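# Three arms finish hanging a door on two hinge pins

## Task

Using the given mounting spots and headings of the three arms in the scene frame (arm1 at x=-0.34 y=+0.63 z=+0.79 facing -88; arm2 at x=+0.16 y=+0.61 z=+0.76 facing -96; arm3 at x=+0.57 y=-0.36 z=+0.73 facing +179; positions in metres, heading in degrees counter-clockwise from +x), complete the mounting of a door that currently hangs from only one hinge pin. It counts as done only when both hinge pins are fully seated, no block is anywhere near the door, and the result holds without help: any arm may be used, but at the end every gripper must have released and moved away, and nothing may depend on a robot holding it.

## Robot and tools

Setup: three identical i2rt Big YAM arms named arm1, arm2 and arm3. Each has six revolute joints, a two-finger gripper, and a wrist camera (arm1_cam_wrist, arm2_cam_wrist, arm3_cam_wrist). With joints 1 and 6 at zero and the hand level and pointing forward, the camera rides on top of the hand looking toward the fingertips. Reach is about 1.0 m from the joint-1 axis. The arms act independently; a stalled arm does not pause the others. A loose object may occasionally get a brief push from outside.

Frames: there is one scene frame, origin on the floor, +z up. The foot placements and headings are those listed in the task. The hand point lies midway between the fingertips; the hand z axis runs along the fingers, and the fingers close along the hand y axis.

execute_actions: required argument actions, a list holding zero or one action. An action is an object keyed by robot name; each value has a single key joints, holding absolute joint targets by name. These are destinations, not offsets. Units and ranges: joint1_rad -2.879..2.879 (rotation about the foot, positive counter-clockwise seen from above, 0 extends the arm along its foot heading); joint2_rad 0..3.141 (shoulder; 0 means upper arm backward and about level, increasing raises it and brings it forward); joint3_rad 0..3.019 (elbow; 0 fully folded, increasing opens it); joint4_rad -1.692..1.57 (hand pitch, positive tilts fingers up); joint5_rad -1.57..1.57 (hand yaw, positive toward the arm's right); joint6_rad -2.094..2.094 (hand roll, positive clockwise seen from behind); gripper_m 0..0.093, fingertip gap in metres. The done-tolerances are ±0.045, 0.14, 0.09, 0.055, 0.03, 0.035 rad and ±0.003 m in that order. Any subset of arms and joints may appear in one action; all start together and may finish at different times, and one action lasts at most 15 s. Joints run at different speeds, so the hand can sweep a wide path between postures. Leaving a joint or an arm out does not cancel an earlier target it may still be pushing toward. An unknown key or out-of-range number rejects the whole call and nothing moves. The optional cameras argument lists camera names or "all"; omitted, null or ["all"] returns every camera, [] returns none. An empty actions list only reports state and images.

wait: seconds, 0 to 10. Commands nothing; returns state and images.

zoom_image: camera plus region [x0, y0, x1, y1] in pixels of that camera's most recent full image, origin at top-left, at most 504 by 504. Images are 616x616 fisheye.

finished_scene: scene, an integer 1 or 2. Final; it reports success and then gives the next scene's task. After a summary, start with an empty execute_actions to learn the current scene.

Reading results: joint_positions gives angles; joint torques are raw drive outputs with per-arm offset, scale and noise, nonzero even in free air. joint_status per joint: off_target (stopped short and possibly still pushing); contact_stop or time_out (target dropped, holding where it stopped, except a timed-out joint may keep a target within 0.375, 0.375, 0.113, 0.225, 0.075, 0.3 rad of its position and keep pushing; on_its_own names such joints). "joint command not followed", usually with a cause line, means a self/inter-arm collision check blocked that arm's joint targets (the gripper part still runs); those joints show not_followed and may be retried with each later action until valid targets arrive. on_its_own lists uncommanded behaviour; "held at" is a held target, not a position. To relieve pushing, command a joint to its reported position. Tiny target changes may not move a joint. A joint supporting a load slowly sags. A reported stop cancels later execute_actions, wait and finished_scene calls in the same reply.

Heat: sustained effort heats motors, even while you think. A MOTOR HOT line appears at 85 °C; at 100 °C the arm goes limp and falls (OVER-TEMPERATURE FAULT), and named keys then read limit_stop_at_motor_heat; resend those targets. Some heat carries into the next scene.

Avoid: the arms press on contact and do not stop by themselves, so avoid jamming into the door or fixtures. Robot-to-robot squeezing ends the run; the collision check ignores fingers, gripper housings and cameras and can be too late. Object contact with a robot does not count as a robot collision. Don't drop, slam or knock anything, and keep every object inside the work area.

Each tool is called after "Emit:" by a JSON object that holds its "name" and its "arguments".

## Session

Emit:
{"name": "execute_actions", "arguments": {"actions": []}}

Scene clock: 0.00 s.
Joint torques (N m, as the arm reports them, + toward a larger angle): no reading
Motor temperatures (°C, as the motors report them): arm1=[26 27 38 25 28 26] | arm2=[25 32 41 25 26 27] | arm3=[23 30 38 26 25 26]
arm1.joint_positions: joint1_rad=-0.055 joint2_rad=+0.643 joint3_rad=+1.691 joint4_rad=-1.598 joint5_rad=+0.138 joint6_rad=+0.024 gripper_m=+0.094
arm1.joint_status: not commanded
arm1.hand: x=-0.3743 y=+0.4685 z=+1.4090 quat_wxyz=(-0.303, -0.654, -0.578, +0.383) (m; scene frame)
arm2.joint_positions: joint1_rad=+0.045 joint2_rad=+0.388 joint3_rad=+1.584 joint4_rad=-1.589 joint5_rad=+0.134 joint6_rad=-0.670 gripper_m=+0.095
arm2.joint_status: not commanded
arm2.hand: x=+0.1315 y=+0.5519 z=+1.3614 quat_wxyz=(-0.178, -0.419, -0.715, +0.530) (m; scene frame)
arm3.joint_positions: joint1_rad=-0.872 joint2_rad=+0.338 joint3_rad=+1.335 joint4_rad=-1.462 joint5_rad=-0.086 joint6_rad=-0.705 gripper_m=+0.094
arm3.joint_status: not commanded
arm3.hand: x=+0.4871 y=-0.2787 z=+1.2580 quat_wxyz=(-0.350, +0.849, -0.055, -0.393) (m; scene frame)
pictures: arm1_cam_wrist, arm2_cam_wrist, arm3_cam_wrist
Images, in order (width x height): arm1_cam_wrist 616x616, arm2_cam_wrist 616x616, arm3_cam_wrist 616x616.

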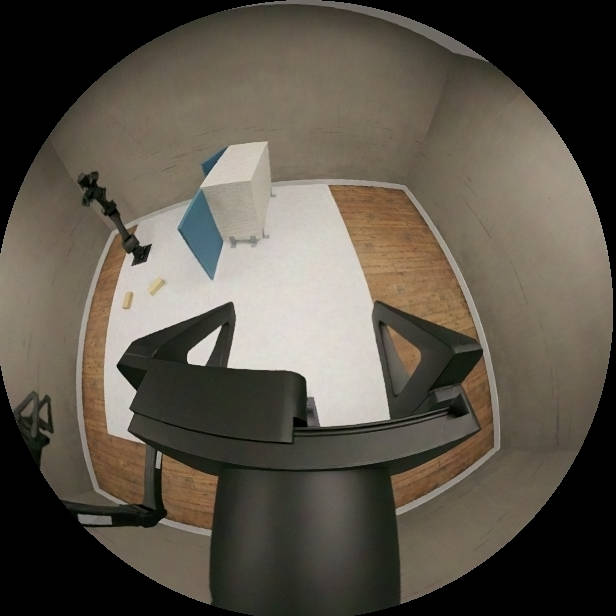

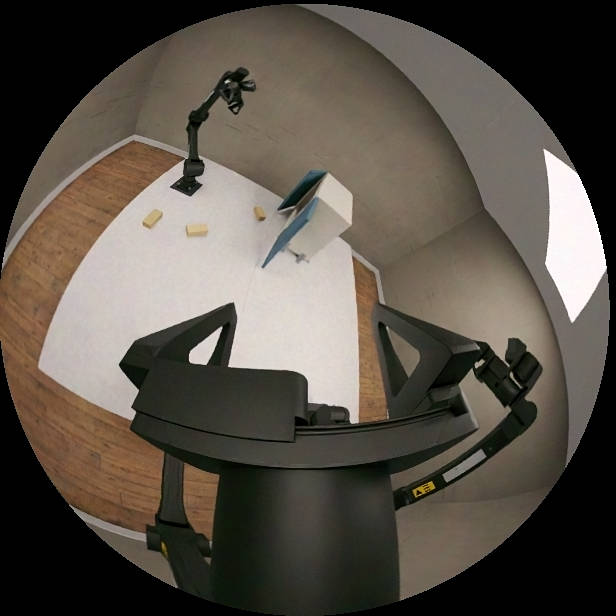

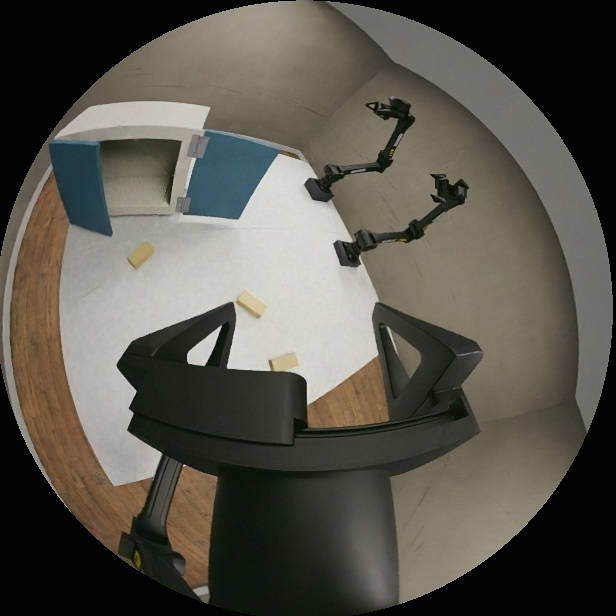

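Emit:
{"name": "execute_actions", "arguments": {"actions": [{"arm3":{"joints":{"joint1_rad":-0.18,"joint2_rad":1.0,"joint3_rad":0.7,"joint4_rad":-0.2,"joint5_rad":0,"joint6_rad":0}},"arm2":{"joints":{"joint1_rad":0.3,"joint2_rad":1.0,"joint3_rad":0.9,"joint4_rad":-0.6,"joint5_rad":0,"joint6_rad":0}}}], "cameras": ["arm2_cam_wrist","arm3_cam_wrist"]}}

Scene clock: 6.40 s.
Joint torques (N m, as the arm reports them, + toward a larger angle): arm1=[-0.09  3.38  6.75  1.65 -0.09 -0.02] | arm2=[ 0.17 -5.88 12.79  2.67 -0.12  0.21] | arm3=[ 0.68 -5.63 10.36  2.41 -0.15  0.09]
Motor temperatures (°C, as the motors report them): arm1=[26 27 39 25 28 26] | arm2=[25 32 42 25 26 27] | arm3=[23 30 39 26 25 26]
arm1.joint_positions: joint1_rad=-0.055 joint2_rad=+0.643 joint3_rad=+1.691 joint4_rad=-1.598 joint5_rad=+0.138 joint6_rad=+0.024 gripper_m=+0.094
arm1.joint_status: not commanded
arm1.hand: x=-0.3743 y=+0.4685 z=+1.4090 quat_wxyz=(-0.303, -0.654, -0.578, +0.383) (m; scene frame)
arm2.joint_positions: joint1_rad=+0.292 joint2_rad=+1.002 joint3_rad=+0.886 joint4_rad=-0.626 joint5_rad=+0.003 joint6_rad=-0.009 gripper_m=+0.095
arm2.joint_status: all done
arm2.hand: x=+0.2393 y=+0.1824 z=+1.0413 quat_wxyz=(-0.311, -0.583, -0.704, +0.260) (m; scene frame)
arm3.joint_positions: joint1_rad=-0.187 joint2_rad=+1.004 joint3_rad=+0.692 joint4_rad=-0.221 joint5_rad=+0.001 joint6_rad=-0.008 gripper_m=+0.094
arm3.joint_status: all done
arm3.hand: x=+0.1280 y=-0.2662 z=+0.9712 quat_wxyz=(-0.053, +0.864, -0.084, -0.493) (m; scene frame)
pictures: arm2_cam_wrist, arm3_cam_wrist
Images, in order (width x height): arm2_cam_wrist 616x616, arm3_cam_wrist 616x616.

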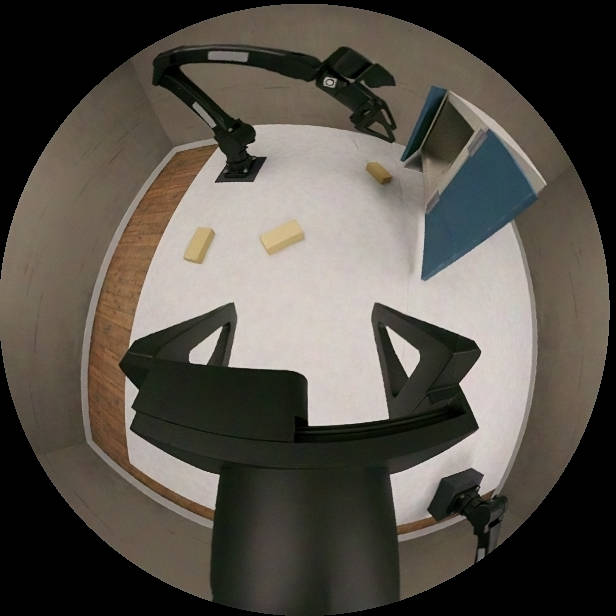

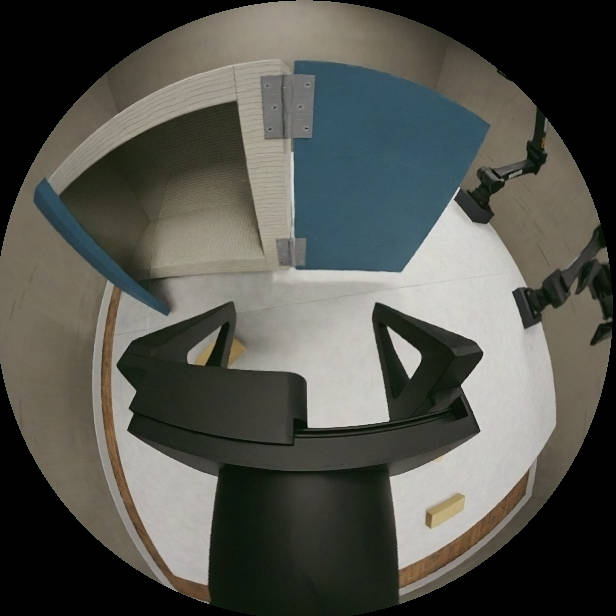

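Emit:
{"name": "zoom_image", "arguments": {"camera": "arm3_cam_wrist", "region": [230,50,350,290]}}

Emit:
{"name": "zoom_image", "arguments": {"camera": "arm2_cam_wrist", "region": [130,110,480,330]}}

Region (230, 50, 350, 290) of arm3_cam_wrist's 616x616 image, scaled by 2.100, with more detail than that image has.

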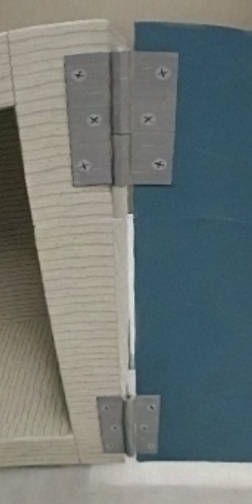

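Region (130, 110, 480, 330) of arm2_cam_wrist's 616x616 image, scaled by 1.440, with more detail than that image has; it fills the top 317 rows of this view, and the rest is white.

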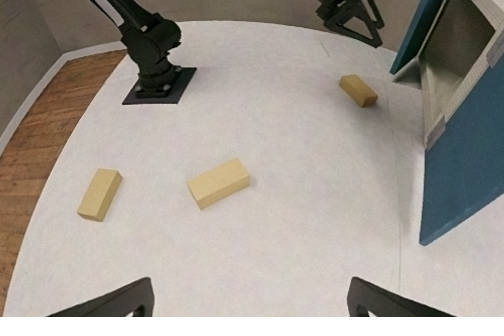

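Emit:
{"name": "zoom_image", "arguments": {"camera": "arm3_cam_wrist", "region": [250,55,330,155]}}

Emit:
{"name": "zoom_image", "arguments": {"camera": "arm3_cam_wrist", "region": [250,200,330,280]}}

Region (250, 55, 330, 155) of arm3_cam_wrist's 616x616 image, scaled by 5.040, with more detail than that image has; it fills the left 403 columns of this view, and the rest is white.

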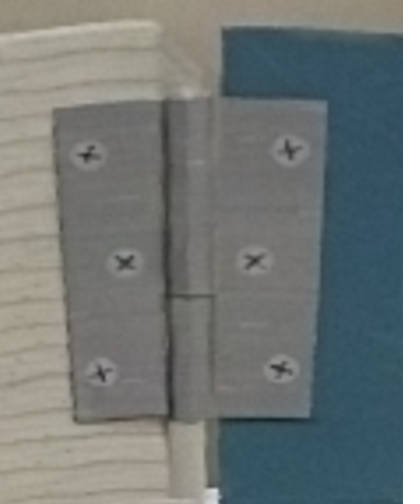

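Region (250, 200, 330, 280) of arm3_cam_wrist's 616x616 image, scaled by 6.300, with more detail than that image has.

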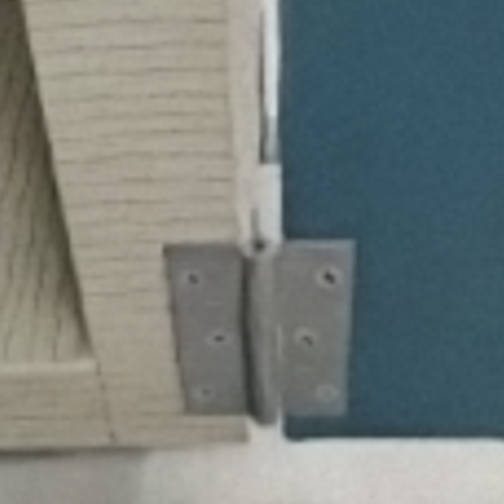

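Emit:
{"name": "execute_actions", "arguments": {"actions": [{"arm3":{"joints":{"joint1_rad":-0.3,"joint2_rad":1.2,"joint3_rad":1.0,"joint4_rad":-1.2}},"arm2":{"joints":{"joint1_rad":0.2,"joint2_rad":1.2,"joint3_rad":1.0,"joint4_rad":-1.2}},"arm1":{"joints":{"joint1_rad":0.0,"joint2_rad":1.2,"joint3_rad":1.0,"joint4_rad":-1.2,"joint5_rad":0}}}]}}

Scene clock: 20.87 s.
Joint torques (N m, as the arm reports them, + toward a larger angle): arm1=[ 0.1  -8.34  9.1   0.9  -0.27 -0.02] | arm2=[-0.81 -7.8  13.25 -0.1  -0.05  0.2 ] | arm3=[ 0.06 -6.77 12.33  0.35 -0.13  0.1 ]
Motor temperatures (°C, as the motors report them): arm1=[26 27 40 25 27 26] | arm2=[25 32 46 25 26 27] | arm3=[23 30 43 27 25 26]
arm1.joint_positions: joint1_rad=-0.005 joint2_rad=+1.196 joint3_rad=+0.987 joint4_rad=-1.214 joint5_rad=+0.003 joint6_rad=+0.024 gripper_m=+0.094
arm1.joint_status: all done
arm1.hand: x=-0.3343 y=+0.2727 z=+0.9785 quat_wxyz=(-0.053, -0.703, -0.708, +0.048) (m; scene frame)
arm2.joint_positions: joint1_rad=+0.199 joint2_rad=+1.207 joint3_rad=+0.963 joint4_rad=-1.182 joint5_rad=+0.002 joint6_rad=-0.008 gripper_m=+0.095
arm2.joint_status: all done
arm2.hand: x=+0.1929 y=+0.2550 z=+0.9381 quat_wxyz=(-0.057, -0.670, -0.738, +0.050) (m; scene frame)
arm3.joint_positions: joint1_rad=-0.299 joint2_rad=+1.203 joint3_rad=+0.959 joint4_rad=-1.190 joint5_rad=+0.000 joint6_rad=-0.007 gripper_m=+0.094
arm3.joint_status: all done
arm3.hand: x=+0.2343 y=-0.2477 z=+0.8993 quat_wxyz=(-0.012, +0.986, -0.153, -0.067) (m; scene frame)
pictures: arm1_cam_wrist, arm2_cam_wrist, arm3_cam_wrist
Images, in order (width x height): arm1_cam_wrist 616x616, arm2_cam_wrist 616x616, arm3_cam_wrist 616x616.

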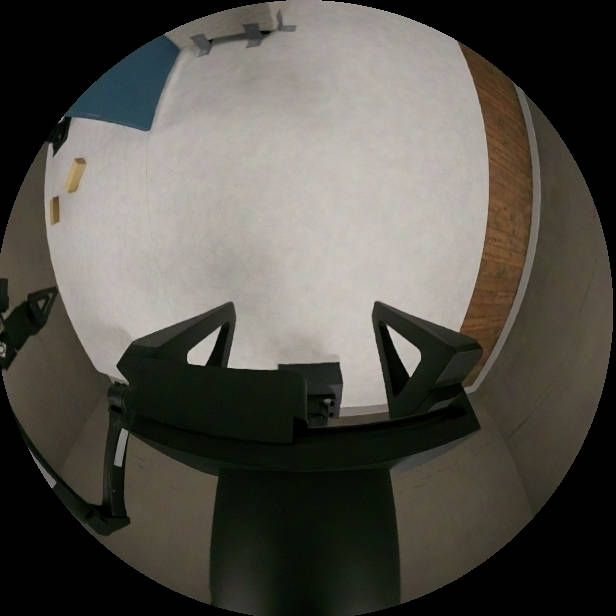

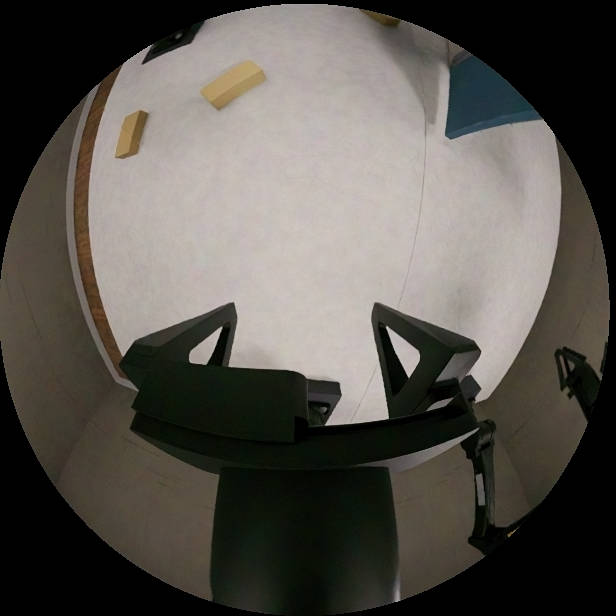

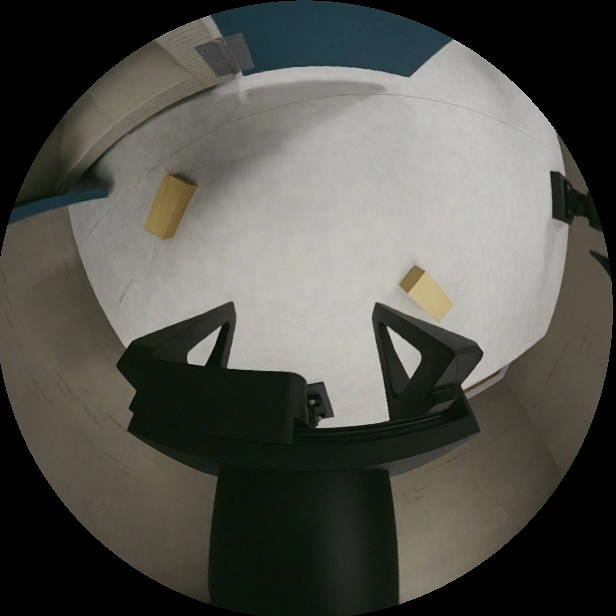

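Something at (125,290) in arm3.

Emit:
{"name": "zoom_image", "arguments": {"camera": "arm3_cam_wrist", "region": [70,220,220,340]}}

Region (70, 220, 220, 340) of arm3_cam_wrist's 616x616 image, scaled by 3.360, with more detail than that image has; it fills the top 403 rows of this view, and the rest is white.

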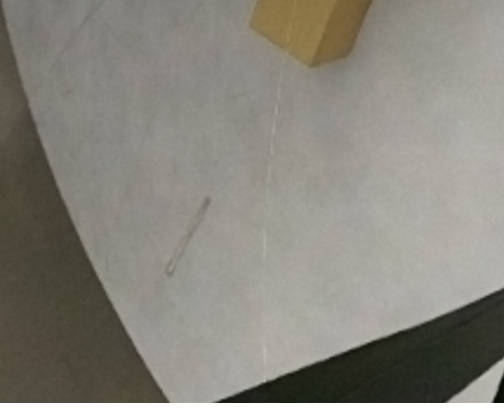

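Emit:
{"name": "execute_actions", "arguments": {"actions": [{"arm3":{"joints":{"joint1_rad":0.66,"joint2_rad":1.6,"joint3_rad":1.2,"joint4_rad":-1.2}}}], "cameras": ["arm3_cam_wrist"]}}

Scene clock: 37.67 s.
Joint torques (N m, as the arm reports them, + toward a larger angle): arm1=[ 0.33 -7.94  9.15  0.91 -0.26 -0.01] | arm2=[-0.3  -7.73 13.31 -0.04 -0.06  0.19] | arm3=[  0.39 -12.99  10.13   0.22  -0.16   0.08]
Motor temperatures (°C, as the motors report them): arm1=[26 27 42 25 27 26] | arm2=[25 32 47 25 26 27] | arm3=[23 31 47 26 25 26]
arm1.joint_positions: joint1_rad=-0.005 joint2_rad=+1.196 joint3_rad=+0.987 joint4_rad=-1.214 joint5_rad=+0.003 joint6_rad=+0.024 gripper_m=+0.094
arm1.joint_status: not commanded
arm1.hand: x=-0.3343 y=+0.2727 z=+0.9785 quat_wxyz=(-0.053, -0.703, -0.708, +0.048) (m; scene frame)
arm2.joint_positions: joint1_rad=+0.199 joint2_rad=+1.207 joint3_rad=+0.963 joint4_rad=-1.182 joint5_rad=+0.002 joint6_rad=-0.008 gripper_m=+0.095
arm2.joint_status: not commanded
arm2.hand: x=+0.1929 y=+0.2550 z=+0.9381 quat_wxyz=(-0.057, -0.670, -0.738, +0.050) (m; scene frame)
arm3.joint_positions: joint1_rad=+0.660 joint2_rad=+1.618 joint3_rad=+1.175 joint4_rad=-1.195 joint5_rad=+0.000 joint6_rad=-0.006 gripper_m=+0.094
arm3.joint_status: all done
arm3.hand: x=+0.2211 y=-0.6191 z=+0.8231 quat_wxyz=(-0.011, +0.947, +0.319, +0.032) (m; scene frame)
pictures: arm3_cam_wrist
Images, in order (width x height): arm3_cam_wrist 616x616.

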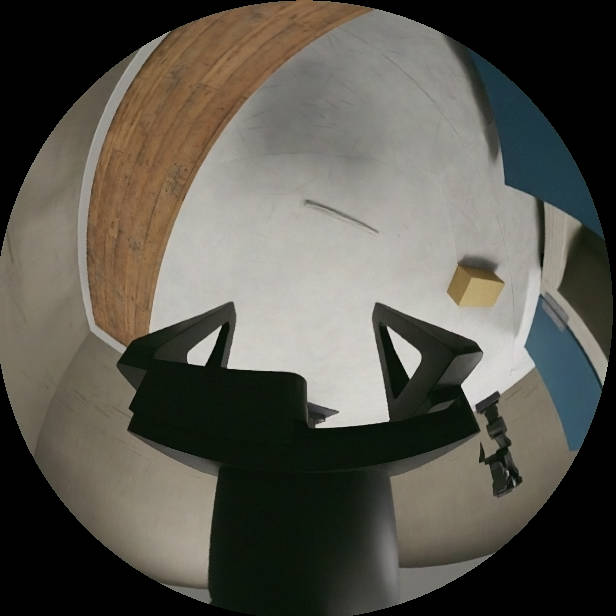

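Emit:
{"name": "zoom_image", "arguments": {"camera": "arm3_cam_wrist", "region": [290,180,390,250]}}

Region (290, 180, 390, 250) of arm3_cam_wrist's 616x616 image, scaled by 5.040, with more detail than that image has; it fills the top 353 rows of this view, and the rest is white.

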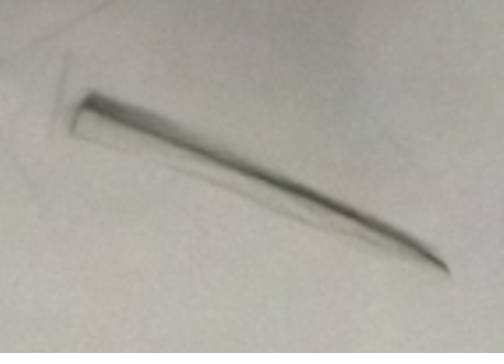

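Emit:
{"name": "execute_actions", "arguments": {"actions": [{"arm3":{"joints":{"joint1_rad":0.536,"joint2_rad":1.76,"joint3_rad":1.27,"joint4_rad":-1.07,"joint6_rad":-1.3}}}], "cameras": ["arm3_cam_wrist"]}}

Scene clock: 52.23 s.
Joint torques (N m, as the arm reports them, + toward a larger angle): arm1=[ 0.45 -7.96  9.15  0.9  -0.27 -0.03] | arm2=[-0.35 -7.52 13.29 -0.11 -0.08  0.2 ] | arm3=[  0.75 -13.11  10.06   0.68  -0.2   -0.03]
Motor temperatures (°C, as the motors report them): arm1=[26 27 43 25 27 26] | arm2=[25 32 48 25 26 27] | arm3=[23 32 46 26 25 26]
arm1.joint_positions: joint1_rad=-0.005 joint2_rad=+1.196 joint3_rad=+0.987 joint4_rad=-1.214 joint5_rad=+0.003 joint6_rad=+0.024 gripper_m=+0.094
arm1.joint_status: not commanded
arm1.hand: x=-0.3343 y=+0.2727 z=+0.9785 quat_wxyz=(-0.053, -0.703, -0.708, +0.048) (m; scene frame)
arm2.joint_positions: joint1_rad=+0.199 joint2_rad=+1.207 joint3_rad=+0.963 joint4_rad=-1.182 joint5_rad=+0.002 joint6_rad=-0.008 gripper_m=+0.095
arm2.joint_status: not commanded
arm2.hand: x=+0.1929 y=+0.2550 z=+0.9381 quat_wxyz=(-0.057, -0.670, -0.738, +0.050) (m; scene frame)
arm3.joint_positions: joint1_rad=+0.526 joint2_rad=+1.765 joint3_rad=+1.242 joint4_rad=-1.081 joint5_rad=+0.000 joint6_rad=-1.292 gripper_m=+0.094
arm3.joint_status: all done
arm3.hand: x=+0.1472 y=-0.5935 z=+0.7790 quat_wxyz=(+0.006, +0.621, +0.784, +0.016) (m; scene frame)
pictures: arm3_cam_wrist
Images, in order (width x height): arm3_cam_wrist 616x616.

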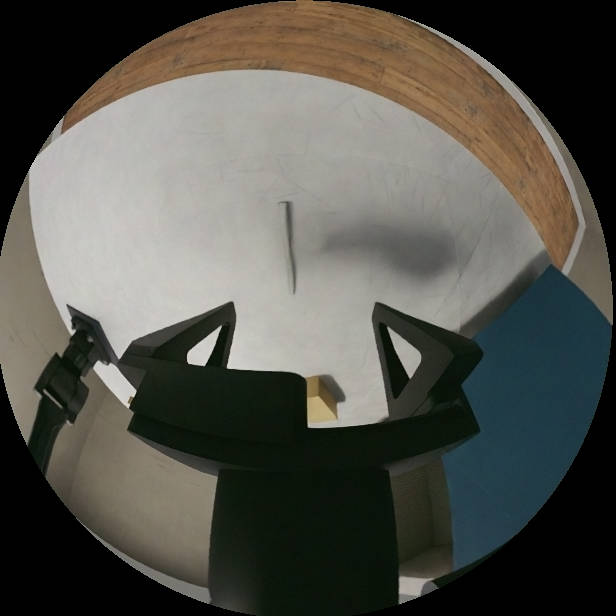

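Emit:
{"name": "execute_actions", "arguments": {"actions": [{"arm3":{"joints":{"joint1_rad":0.612,"joint2_rad":1.81,"joint3_rad":1.235,"joint4_rad":-1.03,"joint6_rad":-1.21,"gripper_m":0.04}}}], "cameras": ["arm3_cam_wrist"]}}

Scene clock: 65.00 s.
Joint torques (N m, as the arm reports them, + toward a larger angle): arm1=[ 0.31 -7.75  9.12  0.94 -0.27 -0.02] | arm2=[-0.68 -7.97 13.39 -0.14 -0.05  0.2 ] | arm3=[ -0.17 -12.33   7.3    0.8   -0.23   0.08]
Motor temperatures (°C, as the motors report them): arm1=[26 27 43 25 27 26] | arm2=[25 32 48 25 26 27] | arm3=[23 33 46 26 25 26]
arm1.joint_positions: joint1_rad=-0.005 joint2_rad=+1.196 joint3_rad=+0.987 joint4_rad=-1.214 joint5_rad=+0.003 joint6_rad=+0.024 gripper_m=+0.094
arm1.joint_status: not commanded
arm1.hand: x=-0.3343 y=+0.2727 z=+0.9785 quat_wxyz=(-0.053, -0.703, -0.708, +0.048) (m; scene frame)
arm2.joint_positions: joint1_rad=+0.199 joint2_rad=+1.207 joint3_rad=+0.963 joint4_rad=-1.182 joint5_rad=+0.002 joint6_rad=-0.008 gripper_m=+0.095
arm2.joint_status: not commanded
arm2.hand: x=+0.1929 y=+0.2550 z=+0.9381 quat_wxyz=(-0.057, -0.670, -0.738, +0.050) (m; scene frame)
arm3.joint_positions: joint1_rad=+0.617 joint2_rad=+1.798 joint3_rad=+1.237 joint4_rad=-1.042 joint5_rad=+0.000 joint6_rad=-1.218 gripper_m=+0.040
arm3.joint_status: all done
arm3.hand: x=+0.1665 y=-0.6332 z=+0.7618 quat_wxyz=(+0.005, +0.614, +0.789, +0.016) (m; scene frame)
pictures: arm3_cam_wrist
Images, in order (width x height): arm3_cam_wrist 616x616.

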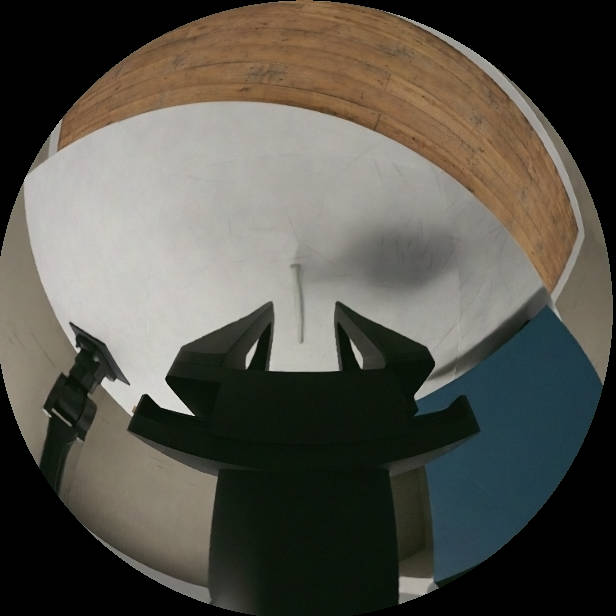

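Emit:
{"name": "execute_actions", "arguments": {"actions": [{"arm3":{"joints":{"joint2_rad":1.85,"joint4_rad":-0.99}}}], "cameras": ["arm3_cam_wrist"]}}

Emit:
{"name": "execute_actions", "arguments": {"actions": [{"arm3":{"joints":{"gripper_m":0.0}}}], "cameras": ["arm3_cam_wrist"]}}

Scene clock: 86.03 s.
Joint torques (N m, as the arm reports them, + toward a larger angle): arm1=[ 0.34 -7.79  9.09  0.91 -0.28 -0.02] | arm2=[-0.55 -8.36 13.22 -0.13 -0.02  0.21] | arm3=[ -0.15 -13.28   7.12   0.81  -0.19   0.11]
Motor temperatures (°C, as the motors report them): arm1=[26 27 44 25 27 26] | arm2=[25 32 49 25 26 27] | arm3=[23 33 43 26 25 26]
arm1.joint_positions: joint1_rad=-0.005 joint2_rad=+1.196 joint3_rad=+0.987 joint4_rad=-1.214 joint5_rad=+0.003 joint6_rad=+0.024 gripper_m=+0.094
arm1.joint_status: not commanded
arm1.hand: x=-0.3343 y=+0.2727 z=+0.9785 quat_wxyz=(-0.053, -0.703, -0.708, +0.048) (m; scene frame)
arm2.joint_positions: joint1_rad=+0.199 joint2_rad=+1.207 joint3_rad=+0.963 joint4_rad=-1.182 joint5_rad=+0.002 joint6_rad=-0.008 gripper_m=+0.095
arm2.joint_status: not commanded
arm2.hand: x=+0.1929 y=+0.2550 z=+0.9381 quat_wxyz=(-0.057, -0.670, -0.738, +0.050) (m; scene frame)
arm3.joint_positions: joint1_rad=+0.617 joint2_rad=+1.841 joint3_rad=+1.237 joint4_rad=-1.002 joint5_rad=+0.000 joint6_rad=-1.218 gripper_m=+0.040
arm3.joint_status: all done
arm3.hand: x=+0.1621 y=-0.6362 z=+0.7414 quat_wxyz=(+0.005, +0.614, +0.789, +0.017) (m; scene frame)
pictures: arm3_cam_wrist
Images, in order (width x height): arm3_cam_wrist 616x616.

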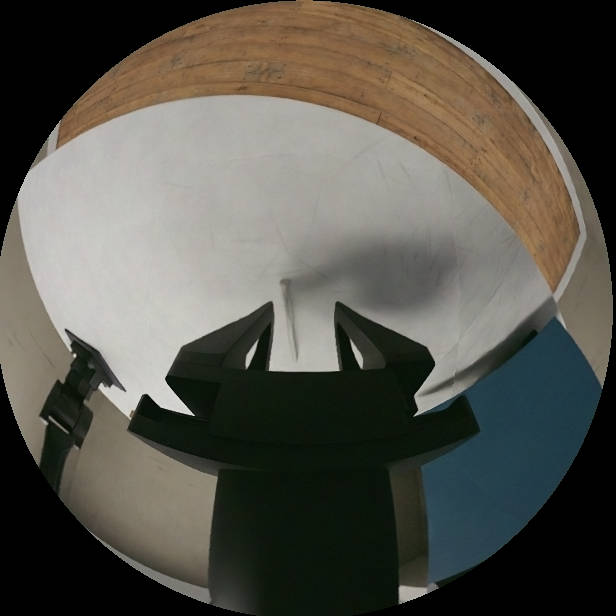

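Scene clock: 86.60 s.
Joint torques (N m, as the arm reports them, + toward a larger angle): arm1=[ 0.14 -7.79  9.12  0.98 -0.28 -0.02] | arm2=[ 0.11 -7.79 13.29 -0.11 -0.06  0.2 ] | arm3=[ -0.31 -12.65   7.03   0.87  -0.23   0.11]
Motor temperatures (°C, as the motors report them): arm1=[26 27 44 25 27 26] | arm2=[25 32 49 25 26 27] | arm3=[23 33 43 26 25 26]
arm1.joint_positions: joint1_rad=-0.005 joint2_rad=+1.196 joint3_rad=+0.987 joint4_rad=-1.214 joint5_rad=+0.003 joint6_rad=+0.024 gripper_m=+0.094
arm1.joint_status: not commanded
arm1.hand: x=-0.3343 y=+0.2727 z=+0.9785 quat_wxyz=(-0.053, -0.703, -0.708, +0.048) (m; scene frame)
arm2.joint_positions: joint1_rad=+0.199 joint2_rad=+1.207 joint3_rad=+0.963 joint4_rad=-1.182 joint5_rad=+0.002 joint6_rad=-0.008 gripper_m=+0.095
arm2.joint_status: not commanded
arm2.hand: x=+0.1929 y=+0.2550 z=+0.9381 quat_wxyz=(-0.057, -0.670, -0.738, +0.050) (m; scene frame)
arm3.joint_positions: joint1_rad=+0.617 joint2_rad=+1.841 joint3_rad=+1.237 joint4_rad=-1.002 joint5_rad=+0.000 joint6_rad=-1.218 gripper_m=+0.000
arm3.joint_status: all done
arm3.hand: x=+0.1621 y=-0.6362 z=+0.7414 quat_wxyz=(+0.005, +0.614, +0.789, +0.017) (m; scene frame)
pictures: arm3_cam_wrist
Images, in order (width x height): arm3_cam_wrist 616x616.

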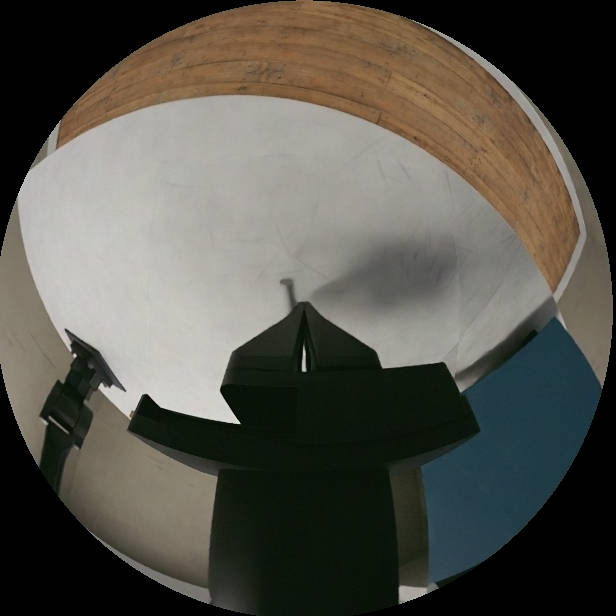

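Emit:
{"name": "execute_actions", "arguments": {"actions": [{"arm3":{"joints":{"gripper_m":0.035}}}], "cameras": []}}

Emit:
{"name": "execute_actions", "arguments": {"actions": [{"arm3":{"joints":{"joint2_rad":1.875,"joint4_rad":-0.97}}}], "cameras": ["arm3_cam_wrist"]}}

Emit:
{"name": "execute_actions", "arguments": {"actions": [{"arm3":{"joints":{"gripper_m":0.0}}}], "cameras": ["arm3_cam_wrist"]}}

Scene clock: 93.77 s.
Joint torques (N m, as the arm reports them, + toward a larger angle): arm1=[ 0.3  -7.7   9.11  0.92 -0.28 -0.02] | arm2=[-0.61 -8.03 13.35 -0.08 -0.03  0.23] | arm3=[ -0.04 -12.98   7.08   0.76  -0.18   0.11]
Motor temperatures (°C, as the motors report them): arm1=[26 27 44 25 27 26] | arm2=[25 32 49 25 26 27] | arm3=[23 33 43 26 25 26]
arm1.joint_positions: joint1_rad=-0.005 joint2_rad=+1.196 joint3_rad=+0.987 joint4_rad=-1.214 joint5_rad=+0.003 joint6_rad=+0.024 gripper_m=+0.094
arm1.joint_status: not commanded
arm1.hand: x=-0.3343 y=+0.2727 z=+0.9785 quat_wxyz=(-0.053, -0.703, -0.708, +0.048) (m; scene frame)
arm2.joint_positions: joint1_rad=+0.199 joint2_rad=+1.207 joint3_rad=+0.963 joint4_rad=-1.182 joint5_rad=+0.002 joint6_rad=-0.008 gripper_m=+0.095
arm2.joint_status: not commanded
arm2.hand: x=+0.1929 y=+0.2550 z=+0.9381 quat_wxyz=(-0.057, -0.670, -0.738, +0.050) (m; scene frame)
arm3.joint_positions: joint1_rad=+0.617 joint2_rad=+1.841 joint3_rad=+1.237 joint4_rad=-1.002 joint5_rad=+0.000 joint6_rad=-1.217 gripper_m=+0.035
arm3.joint_status: all done
arm3.hand: x=+0.1621 y=-0.6362 z=+0.7414 quat_wxyz=(+0.005, +0.615, +0.789, +0.017) (m; scene frame)
pictures: none
No camera images: the call's "cameras" was empty. Leave "cameras" out to get every camera's image.

Scene clock: 94.47 s.
Joint torques (N m, as the arm reports them, + toward a larger angle): arm1=[ 0.28 -7.93  9.11  0.9  -0.29 -0.03] | arm2=[-0.39 -7.63 13.25 -0.02 -0.04  0.23] | arm3=[ -0.1  -11.66   7.03   0.81  -0.18   0.1 ]
Motor temperatures (°C, as the motors report them): arm1=[26 27 44 25 27 26] | arm2=[25 32 49 25 26 27] | arm3=[23 33 43 26 25 26]
arm1.joint_positions: joint1_rad=-0.005 joint2_rad=+1.196 joint3_rad=+0.987 joint4_rad=-1.214 joint5_rad=+0.003 joint6_rad=+0.024 gripper_m=+0.094
arm1.joint_status: not commanded
arm1.hand: x=-0.3343 y=+0.2727 z=+0.9785 quat_wxyz=(-0.053, -0.703, -0.708, +0.048) (m; scene frame)
arm2.joint_positions: joint1_rad=+0.199 joint2_rad=+1.207 joint3_rad=+0.963 joint4_rad=-1.182 joint5_rad=+0.002 joint6_rad=-0.008 gripper_m=+0.095
arm2.joint_status: not commanded
arm2.hand: x=+0.1929 y=+0.2550 z=+0.9381 quat_wxyz=(-0.057, -0.670, -0.738, +0.050) (m; scene frame)
arm3.joint_positions: joint1_rad=+0.617 joint2_rad=+1.857 joint3_rad=+1.237 joint4_rad=-0.981 joint5_rad=+0.000 joint6_rad=-1.217 gripper_m=+0.035
arm3.joint_status: all done
arm3.hand: x=+0.1595 y=-0.6380 z=+0.7333 quat_wxyz=(+0.005, +0.615, +0.789, +0.015) (m; scene frame)
pictures: arm3_cam_wrist
Images, in order (width x height): arm3_cam_wrist 616x616.

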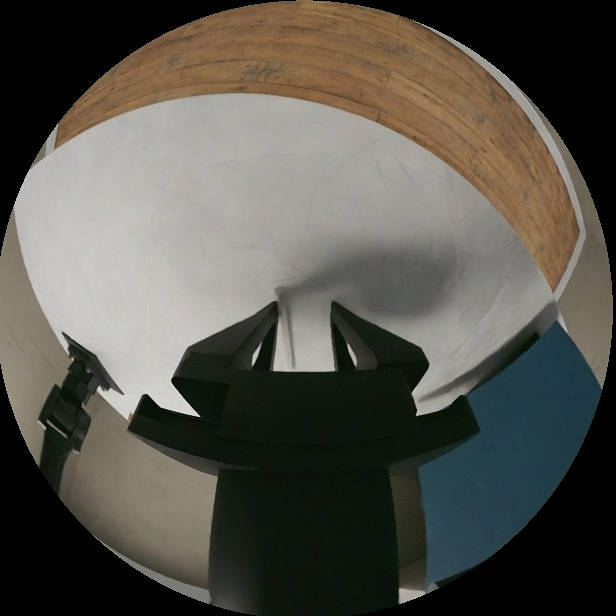

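Scene clock: 95.00 s.
Joint torques (N m, as the arm reports them, + toward a larger angle): arm1=[ 0.22 -7.85  9.11  0.91 -0.28 -0.02] | arm2=[-0.5  -8.17 13.28 -0.02 -0.07  0.18] | arm3=[ -0.12 -12.18   7.04   0.65  -0.2    0.11]
Motor temperatures (°C, as the motors report them): arm1=[26 27 44 25 27 26] | arm2=[25 32 49 25 26 27] | arm3=[23 33 43 26 25 26]
arm1.joint_positions: joint1_rad=-0.005 joint2_rad=+1.196 joint3_rad=+0.987 joint4_rad=-1.214 joint5_rad=+0.003 joint6_rad=+0.024 gripper_m=+0.094
arm1.joint_status: not commanded
arm1.hand: x=-0.3343 y=+0.2727 z=+0.9785 quat_wxyz=(-0.053, -0.703, -0.708, +0.048) (m; scene frame)
arm2.joint_positions: joint1_rad=+0.199 joint2_rad=+1.207 joint3_rad=+0.963 joint4_rad=-1.182 joint5_rad=+0.002 joint6_rad=-0.008 gripper_m=+0.095
arm2.joint_status: not commanded
arm2.hand: x=+0.1929 y=+0.2550 z=+0.9381 quat_wxyz=(-0.057, -0.670, -0.738, +0.050) (m; scene frame)
arm3.joint_positions: joint1_rad=+0.617 joint2_rad=+1.857 joint3_rad=+1.237 joint4_rad=-0.981 joint5_rad=+0.000 joint6_rad=-1.217 gripper_m=+0.002
arm3.joint_status: all done
arm3.hand: x=+0.1595 y=-0.6380 z=+0.7333 quat_wxyz=(+0.005, +0.615, +0.789, +0.015) (m; scene frame)
pictures: arm3_cam_wrist
Images, in order (width x height): arm3_cam_wrist 616x616.

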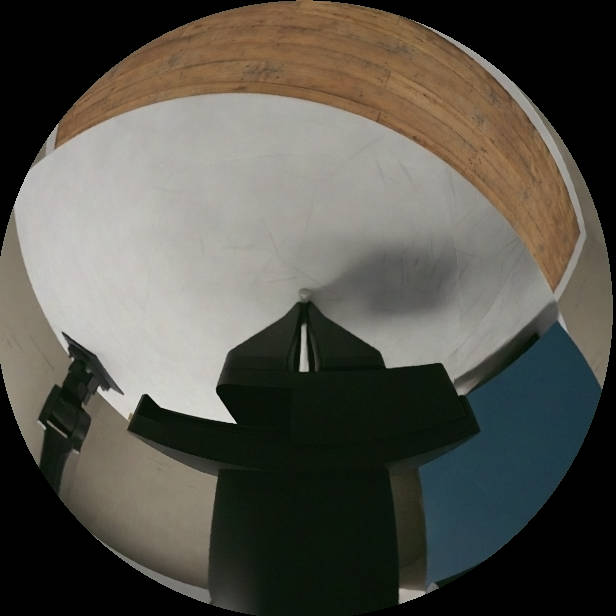

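Emit:
{"name": "execute_actions", "arguments": {"actions": [{"arm3":{"joints":{"joint2_rad":1.45,"joint4_rad":-0.9}}}], "cameras": []}}

Emit:
{"name": "execute_actions", "arguments": {"actions": [{"arm3":{"joints":{"joint2_rad":1.3,"joint3_rad":0.8,"joint4_rad":0.5,"joint6_rad":0}}}], "cameras": []}}

Emit:
{"name": "execute_actions", "arguments": {"actions": [{"arm3":{"joints":{"joint1_rad":-0.187,"joint2_rad":1.55,"joint3_rad":0.72,"joint4_rad":0.83}}}], "cameras": ["arm3_cam_wrist"]}}

Scene clock: 103.60 s.
Joint torques (N m, as the arm reports them, + toward a larger angle): arm1=[ 0.23 -7.95  9.12  0.96 -0.28 -0.02] | arm2=[-0.46 -8.05 13.32 -0.1  -0.06  0.19] | arm3=[-0.16 -9.13 10.09  1.53 -0.2   0.14]
Motor temperatures (°C, as the motors report them): arm1=[26 26 44 25 27 26] | arm2=[25 32 49 25 26 27] | arm3=[23 33 43 26 25 26]
arm1.joint_positions: joint1_rad=-0.005 joint2_rad=+1.196 joint3_rad=+0.987 joint4_rad=-1.214 joint5_rad=+0.003 joint6_rad=+0.024 gripper_m=+0.094
arm1.joint_status: not commanded
arm1.hand: x=-0.3343 y=+0.2727 z=+0.9785 quat_wxyz=(-0.053, -0.703, -0.708, +0.048) (m; scene frame)
arm2.joint_positions: joint1_rad=+0.199 joint2_rad=+1.207 joint3_rad=+0.963 joint4_rad=-1.182 joint5_rad=+0.002 joint6_rad=-0.008 gripper_m=+0.095
arm2.joint_status: not commanded
arm2.hand: x=+0.1929 y=+0.2550 z=+0.9381 quat_wxyz=(-0.057, -0.670, -0.738, +0.050) (m; scene frame)
arm3.joint_positions: joint1_rad=+0.617 joint2_rad=+1.440 joint3_rad=+1.225 joint4_rad=-0.911 joint5_rad=+0.000 joint6_rad=-1.217 gripper_m=+0.002
arm3.joint_status: all done
arm3.hand: x=+0.1418 y=-0.6503 z=+0.9379 quat_wxyz=(-0.067, +0.600, +0.769, -0.210) (m; scene frame)
pictures: none
No camera images: the call's "cameras" was empty. Leave "cameras" out to get every camera's image.

Scene clock: 105.60 s.
Joint torques (N m, as the arm reports them, + toward a larger angle): arm1=[ 0.25 -7.85  9.08  0.92 -0.28 -0.03] | arm2=[-0.19 -7.85 13.24  0.   -0.08  0.18] | arm3=[-0.37 -8.38  9.92  2.59 -0.14  0.12]
Motor temperatures (°C, as the motors report them): arm1=[26 26 44 25 27 26] | arm2=[25 32 49 25 26 27] | arm3=[23 33 43 26 25 26]
arm1.joint_positions: joint1_rad=-0.005 joint2_rad=+1.196 joint3_rad=+0.987 joint4_rad=-1.214 joint5_rad=+0.003 joint6_rad=+0.024 gripper_m=+0.094
arm1.joint_status: not commanded
arm1.hand: x=-0.3343 y=+0.2727 z=+0.9785 quat_wxyz=(-0.053, -0.703, -0.708, +0.048) (m; scene frame)
arm2.joint_positions: joint1_rad=+0.199 joint2_rad=+1.207 joint3_rad=+0.963 joint4_rad=-1.182 joint5_rad=+0.002 joint6_rad=-0.008 gripper_m=+0.095
arm2.joint_status: not commanded
arm2.hand: x=+0.1929 y=+0.2550 z=+0.9381 quat_wxyz=(-0.057, -0.670, -0.738, +0.050) (m; scene frame)
arm3.joint_positions: joint1_rad=+0.617 joint2_rad=+1.299 joint3_rad=+0.790 joint4_rad=+0.478 joint5_rad=+0.000 joint6_rad=-0.008 gripper_m=+0.002
arm3.joint_status: all done
arm3.hand: x=+0.1034 y=-0.6767 z=+1.0463 quat_wxyz=(+0.203, +0.685, +0.216, -0.666) (m; scene frame)
pictures: none
No camera images: the call's "cameras" was empty. Leave "cameras" out to get every camera's image.

Scene clock: 106.93 s.
Joint torques (N m, as the arm reports them, + toward a larger angle): arm1=[ 0.3  -7.83  9.08  0.9  -0.28 -0.03] | arm2=[-0.55 -8.16 13.21 -0.02 -0.07  0.22] | arm3=[  0.76 -11.47   7.45   2.6   -0.16   0.1 ]
Motor temperatures (°C, as the motors report them): arm1=[26 26 44 25 27 26] | arm2=[25 32 49 25 26 27] | arm3=[23 33 43 26 25 26]
arm1.joint_positions: joint1_rad=-0.005 joint2_rad=+1.196 joint3_rad=+0.987 joint4_rad=-1.214 joint5_rad=+0.003 joint6_rad=+0.024 gripper_m=+0.094
arm1.joint_status: not commanded
arm1.hand: x=-0.3343 y=+0.2727 z=+0.9785 quat_wxyz=(-0.053, -0.703, -0.708, +0.048) (m; scene frame)
arm2.joint_positions: joint1_rad=+0.199 joint2_rad=+1.207 joint3_rad=+0.963 joint4_rad=-1.182 joint5_rad=+0.002 joint6_rad=-0.008 gripper_m=+0.095
arm2.joint_status: not commanded
arm2.hand: x=+0.1929 y=+0.2550 z=+0.9381 quat_wxyz=(-0.057, -0.670, -0.738, +0.050) (m; scene frame)
arm3.joint_positions: joint1_rad=-0.186 joint2_rad=+1.566 joint3_rad=+0.719 joint4_rad=+0.808 joint5_rad=+0.000 joint6_rad=-0.007 gripper_m=+0.002
arm3.joint_status: all done
arm3.hand: x=-0.0047 y=-0.2395 z=+0.9401 quat_wxyz=(-0.073, +0.718, -0.070, -0.689) (m; scene frame)
pictures: arm3_cam_wrist
Images, in order (width x height): arm3_cam_wrist 616x616.

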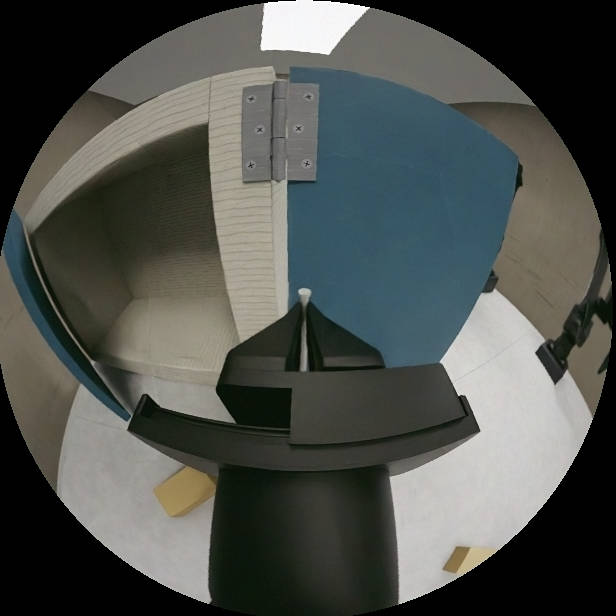

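Emit:
{"name": "execute_actions", "arguments": {"actions": [{"arm3":{"joints":{"joint1_rad":-0.175,"joint2_rad":1.66,"joint3_rad":0.81,"joint4_rad":0.91}},"arm2":{"joints":{"joint1_rad":0.194,"joint2_rad":1.81,"joint3_rad":1.22,"joint4_rad":0.12,"joint5_rad":0.6,"joint6_rad":0}}}], "cameras": ["arm3_cam_wrist","arm2_cam_wrist"]}}

Emit:
{"name": "zoom_image", "arguments": {"camera": "arm2_cam_wrist", "region": [260,100,460,300]}}

Scene clock: 116.57 s.
Joint torques (N m, as the arm reports them, + toward a larger angle): arm1=[ 0.14 -7.93  9.1   0.96 -0.28 -0.01] | arm2=[ -0.99 -16.36  11.11   2.72   0.49   0.23] | arm3=[  0.9  -10.42  10.29   2.55  -0.16   0.11]
Motor temperatures (°C, as the motors report them): arm1=[26 26 44 25 27 26] | arm2=[25 32 49 25 26 27] | arm3=[23 33 43 27 25 26]
arm1.joint_positions: joint1_rad=-0.005 joint2_rad=+1.196 joint3_rad=+0.987 joint4_rad=-1.214 joint5_rad=+0.003 joint6_rad=+0.024 gripper_m=+0.094
arm1.joint_status: not commanded
arm1.hand: x=-0.3343 y=+0.2727 z=+0.9785 quat_wxyz=(-0.053, -0.703, -0.708, +0.048) (m; scene frame)
arm2.joint_positions: joint1_rad=+0.199 joint2_rad=+1.819 joint3_rad=+1.203 joint4_rad=+0.093 joint5_rad=+0.596 joint6_rad=-0.007 gripper_m=+0.095
arm2.joint_status: all done
arm2.hand: x=+0.1262 y=-0.0758 z=+0.9187 quat_wxyz=(-0.183, -0.666, -0.512, +0.510) (m; scene frame)
arm3.joint_positions: joint1_rad=-0.186 joint2_rad=+1.654 joint3_rad=+0.773 joint4_rad=+0.888 joint5_rad=+0.000 joint6_rad=-0.007 gripper_m=+0.002
arm3.joint_status: all done
arm3.hand: x=-0.0276 y=-0.2348 z=+0.9358 quat_wxyz=(-0.074, +0.702, -0.068, -0.705) (m; scene frame)
pictures: arm2_cam_wrist, arm3_cam_wrist
Images, in order (width x height): arm2_cam_wrist 616x616, arm3_cam_wrist 616x616.

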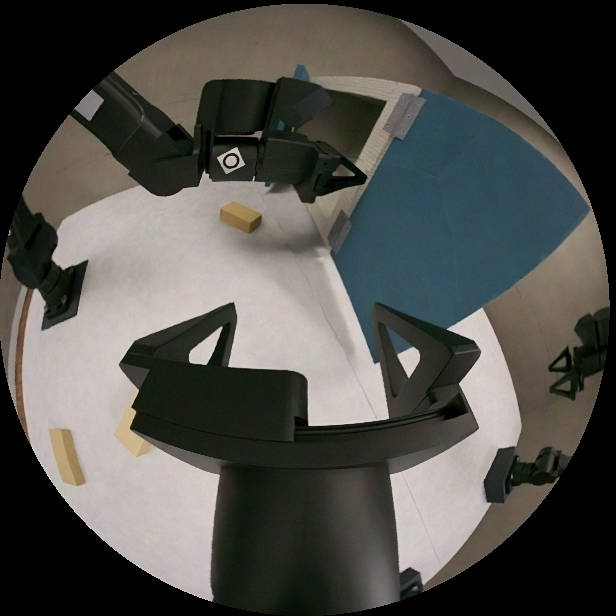

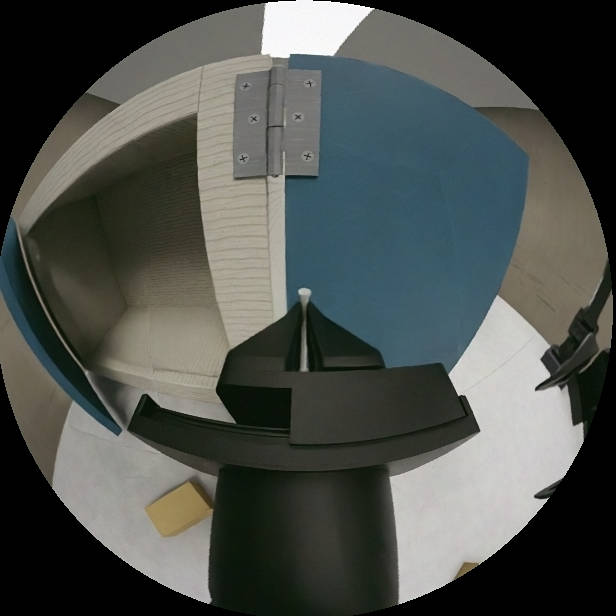

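Region (260, 100, 460, 300) of arm2_cam_wrist's 616x616 image, scaled by 2.520, with more detail than that image has.

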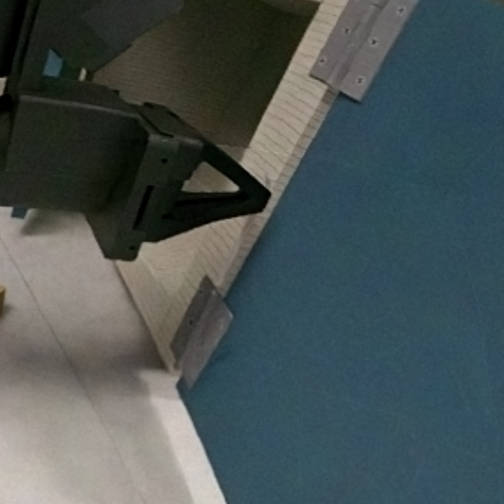

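Emit:
{"name": "execute_actions", "arguments": {"actions": [{"arm3":{"joints":{"joint1_rad":-0.14}}}], "cameras": ["arm3_cam_wrist","arm2_cam_wrist"]}}

Emit:
{"name": "zoom_image", "arguments": {"camera": "arm3_cam_wrist", "region": [200,50,400,350]}}

Emit:
{"name": "zoom_image", "arguments": {"camera": "arm2_cam_wrist", "region": [290,130,430,270]}}

Scene clock: 126.70 s.
Joint torques (N m, as the arm reports them, + toward a larger angle): arm1=[ 0.14 -7.83  9.11  0.95 -0.28 -0.03] | arm2=[ -0.91 -16.14  11.18   2.75   0.46   0.23] | arm3=[  0.44 -10.55  10.31   2.56  -0.17   0.09]
Motor temperatures (°C, as the motors report them): arm1=[26 26 44 25 27 26] | arm2=[25 33 48 25 26 27] | arm3=[23 33 45 27 25 26]
arm1.joint_positions: joint1_rad=-0.005 joint2_rad=+1.196 joint3_rad=+0.987 joint4_rad=-1.214 joint5_rad=+0.003 joint6_rad=+0.024 gripper_m=+0.094
arm1.joint_status: not commanded
arm1.hand: x=-0.3343 y=+0.2727 z=+0.9785 quat_wxyz=(-0.053, -0.703, -0.708, +0.048) (m; scene frame)
arm2.joint_positions: joint1_rad=+0.199 joint2_rad=+1.819 joint3_rad=+1.203 joint4_rad=+0.093 joint5_rad=+0.596 joint6_rad=-0.007 gripper_m=+0.095
arm2.joint_status: not commanded
arm2.hand: x=+0.1262 y=-0.0758 z=+0.9187 quat_wxyz=(-0.183, -0.666, -0.512, +0.510) (m; scene frame)
arm3.joint_positions: joint1_rad=-0.147 joint2_rad=+1.654 joint3_rad=+0.773 joint4_rad=+0.888 joint5_rad=+0.000 joint6_rad=-0.007 gripper_m=+0.002
arm3.joint_status: all done
arm3.hand: x=-0.0320 y=-0.2581 z=+0.9357 quat_wxyz=(-0.061, +0.703, -0.055, -0.707) (m; scene frame)
pictures: arm2_cam_wrist, arm3_cam_wrist
Images, in order (width x height): arm2_cam_wrist 616x616, arm3_cam_wrist 616x616.

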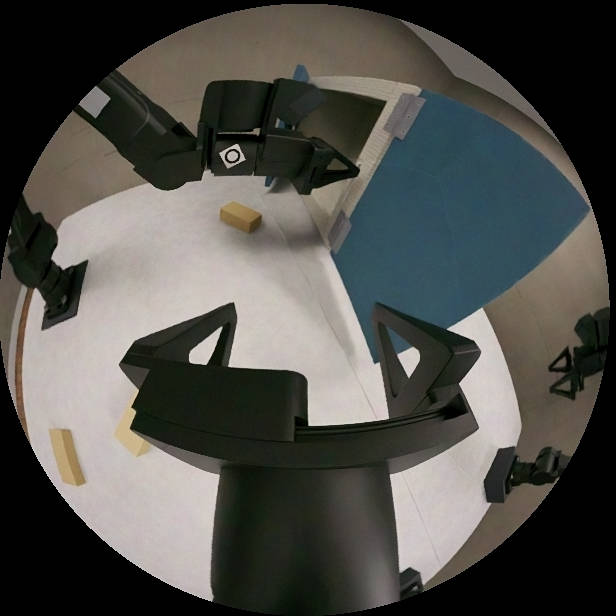

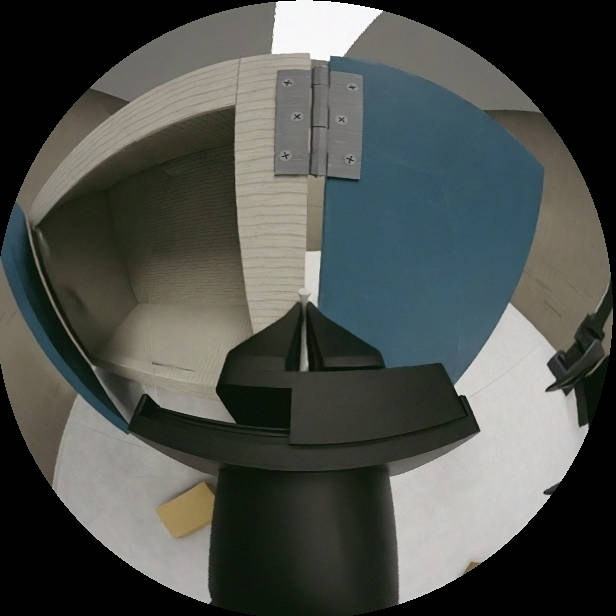

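Region (200, 50, 400, 350) of arm3_cam_wrist's 616x616 image, scaled by 1.680, with more detail than that image has.

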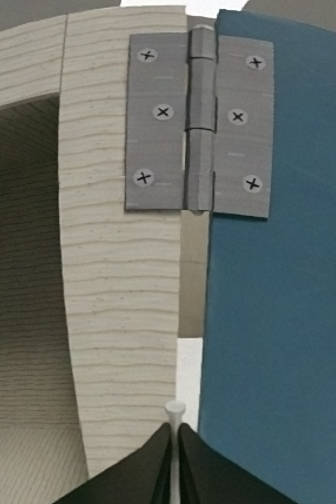

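Region (290, 130, 430, 270) of arm2_cam_wrist's 616x616 image, scaled by 3.600, with more detail than that image has.

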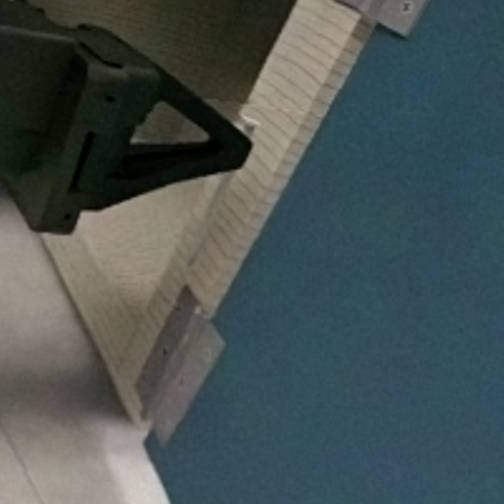

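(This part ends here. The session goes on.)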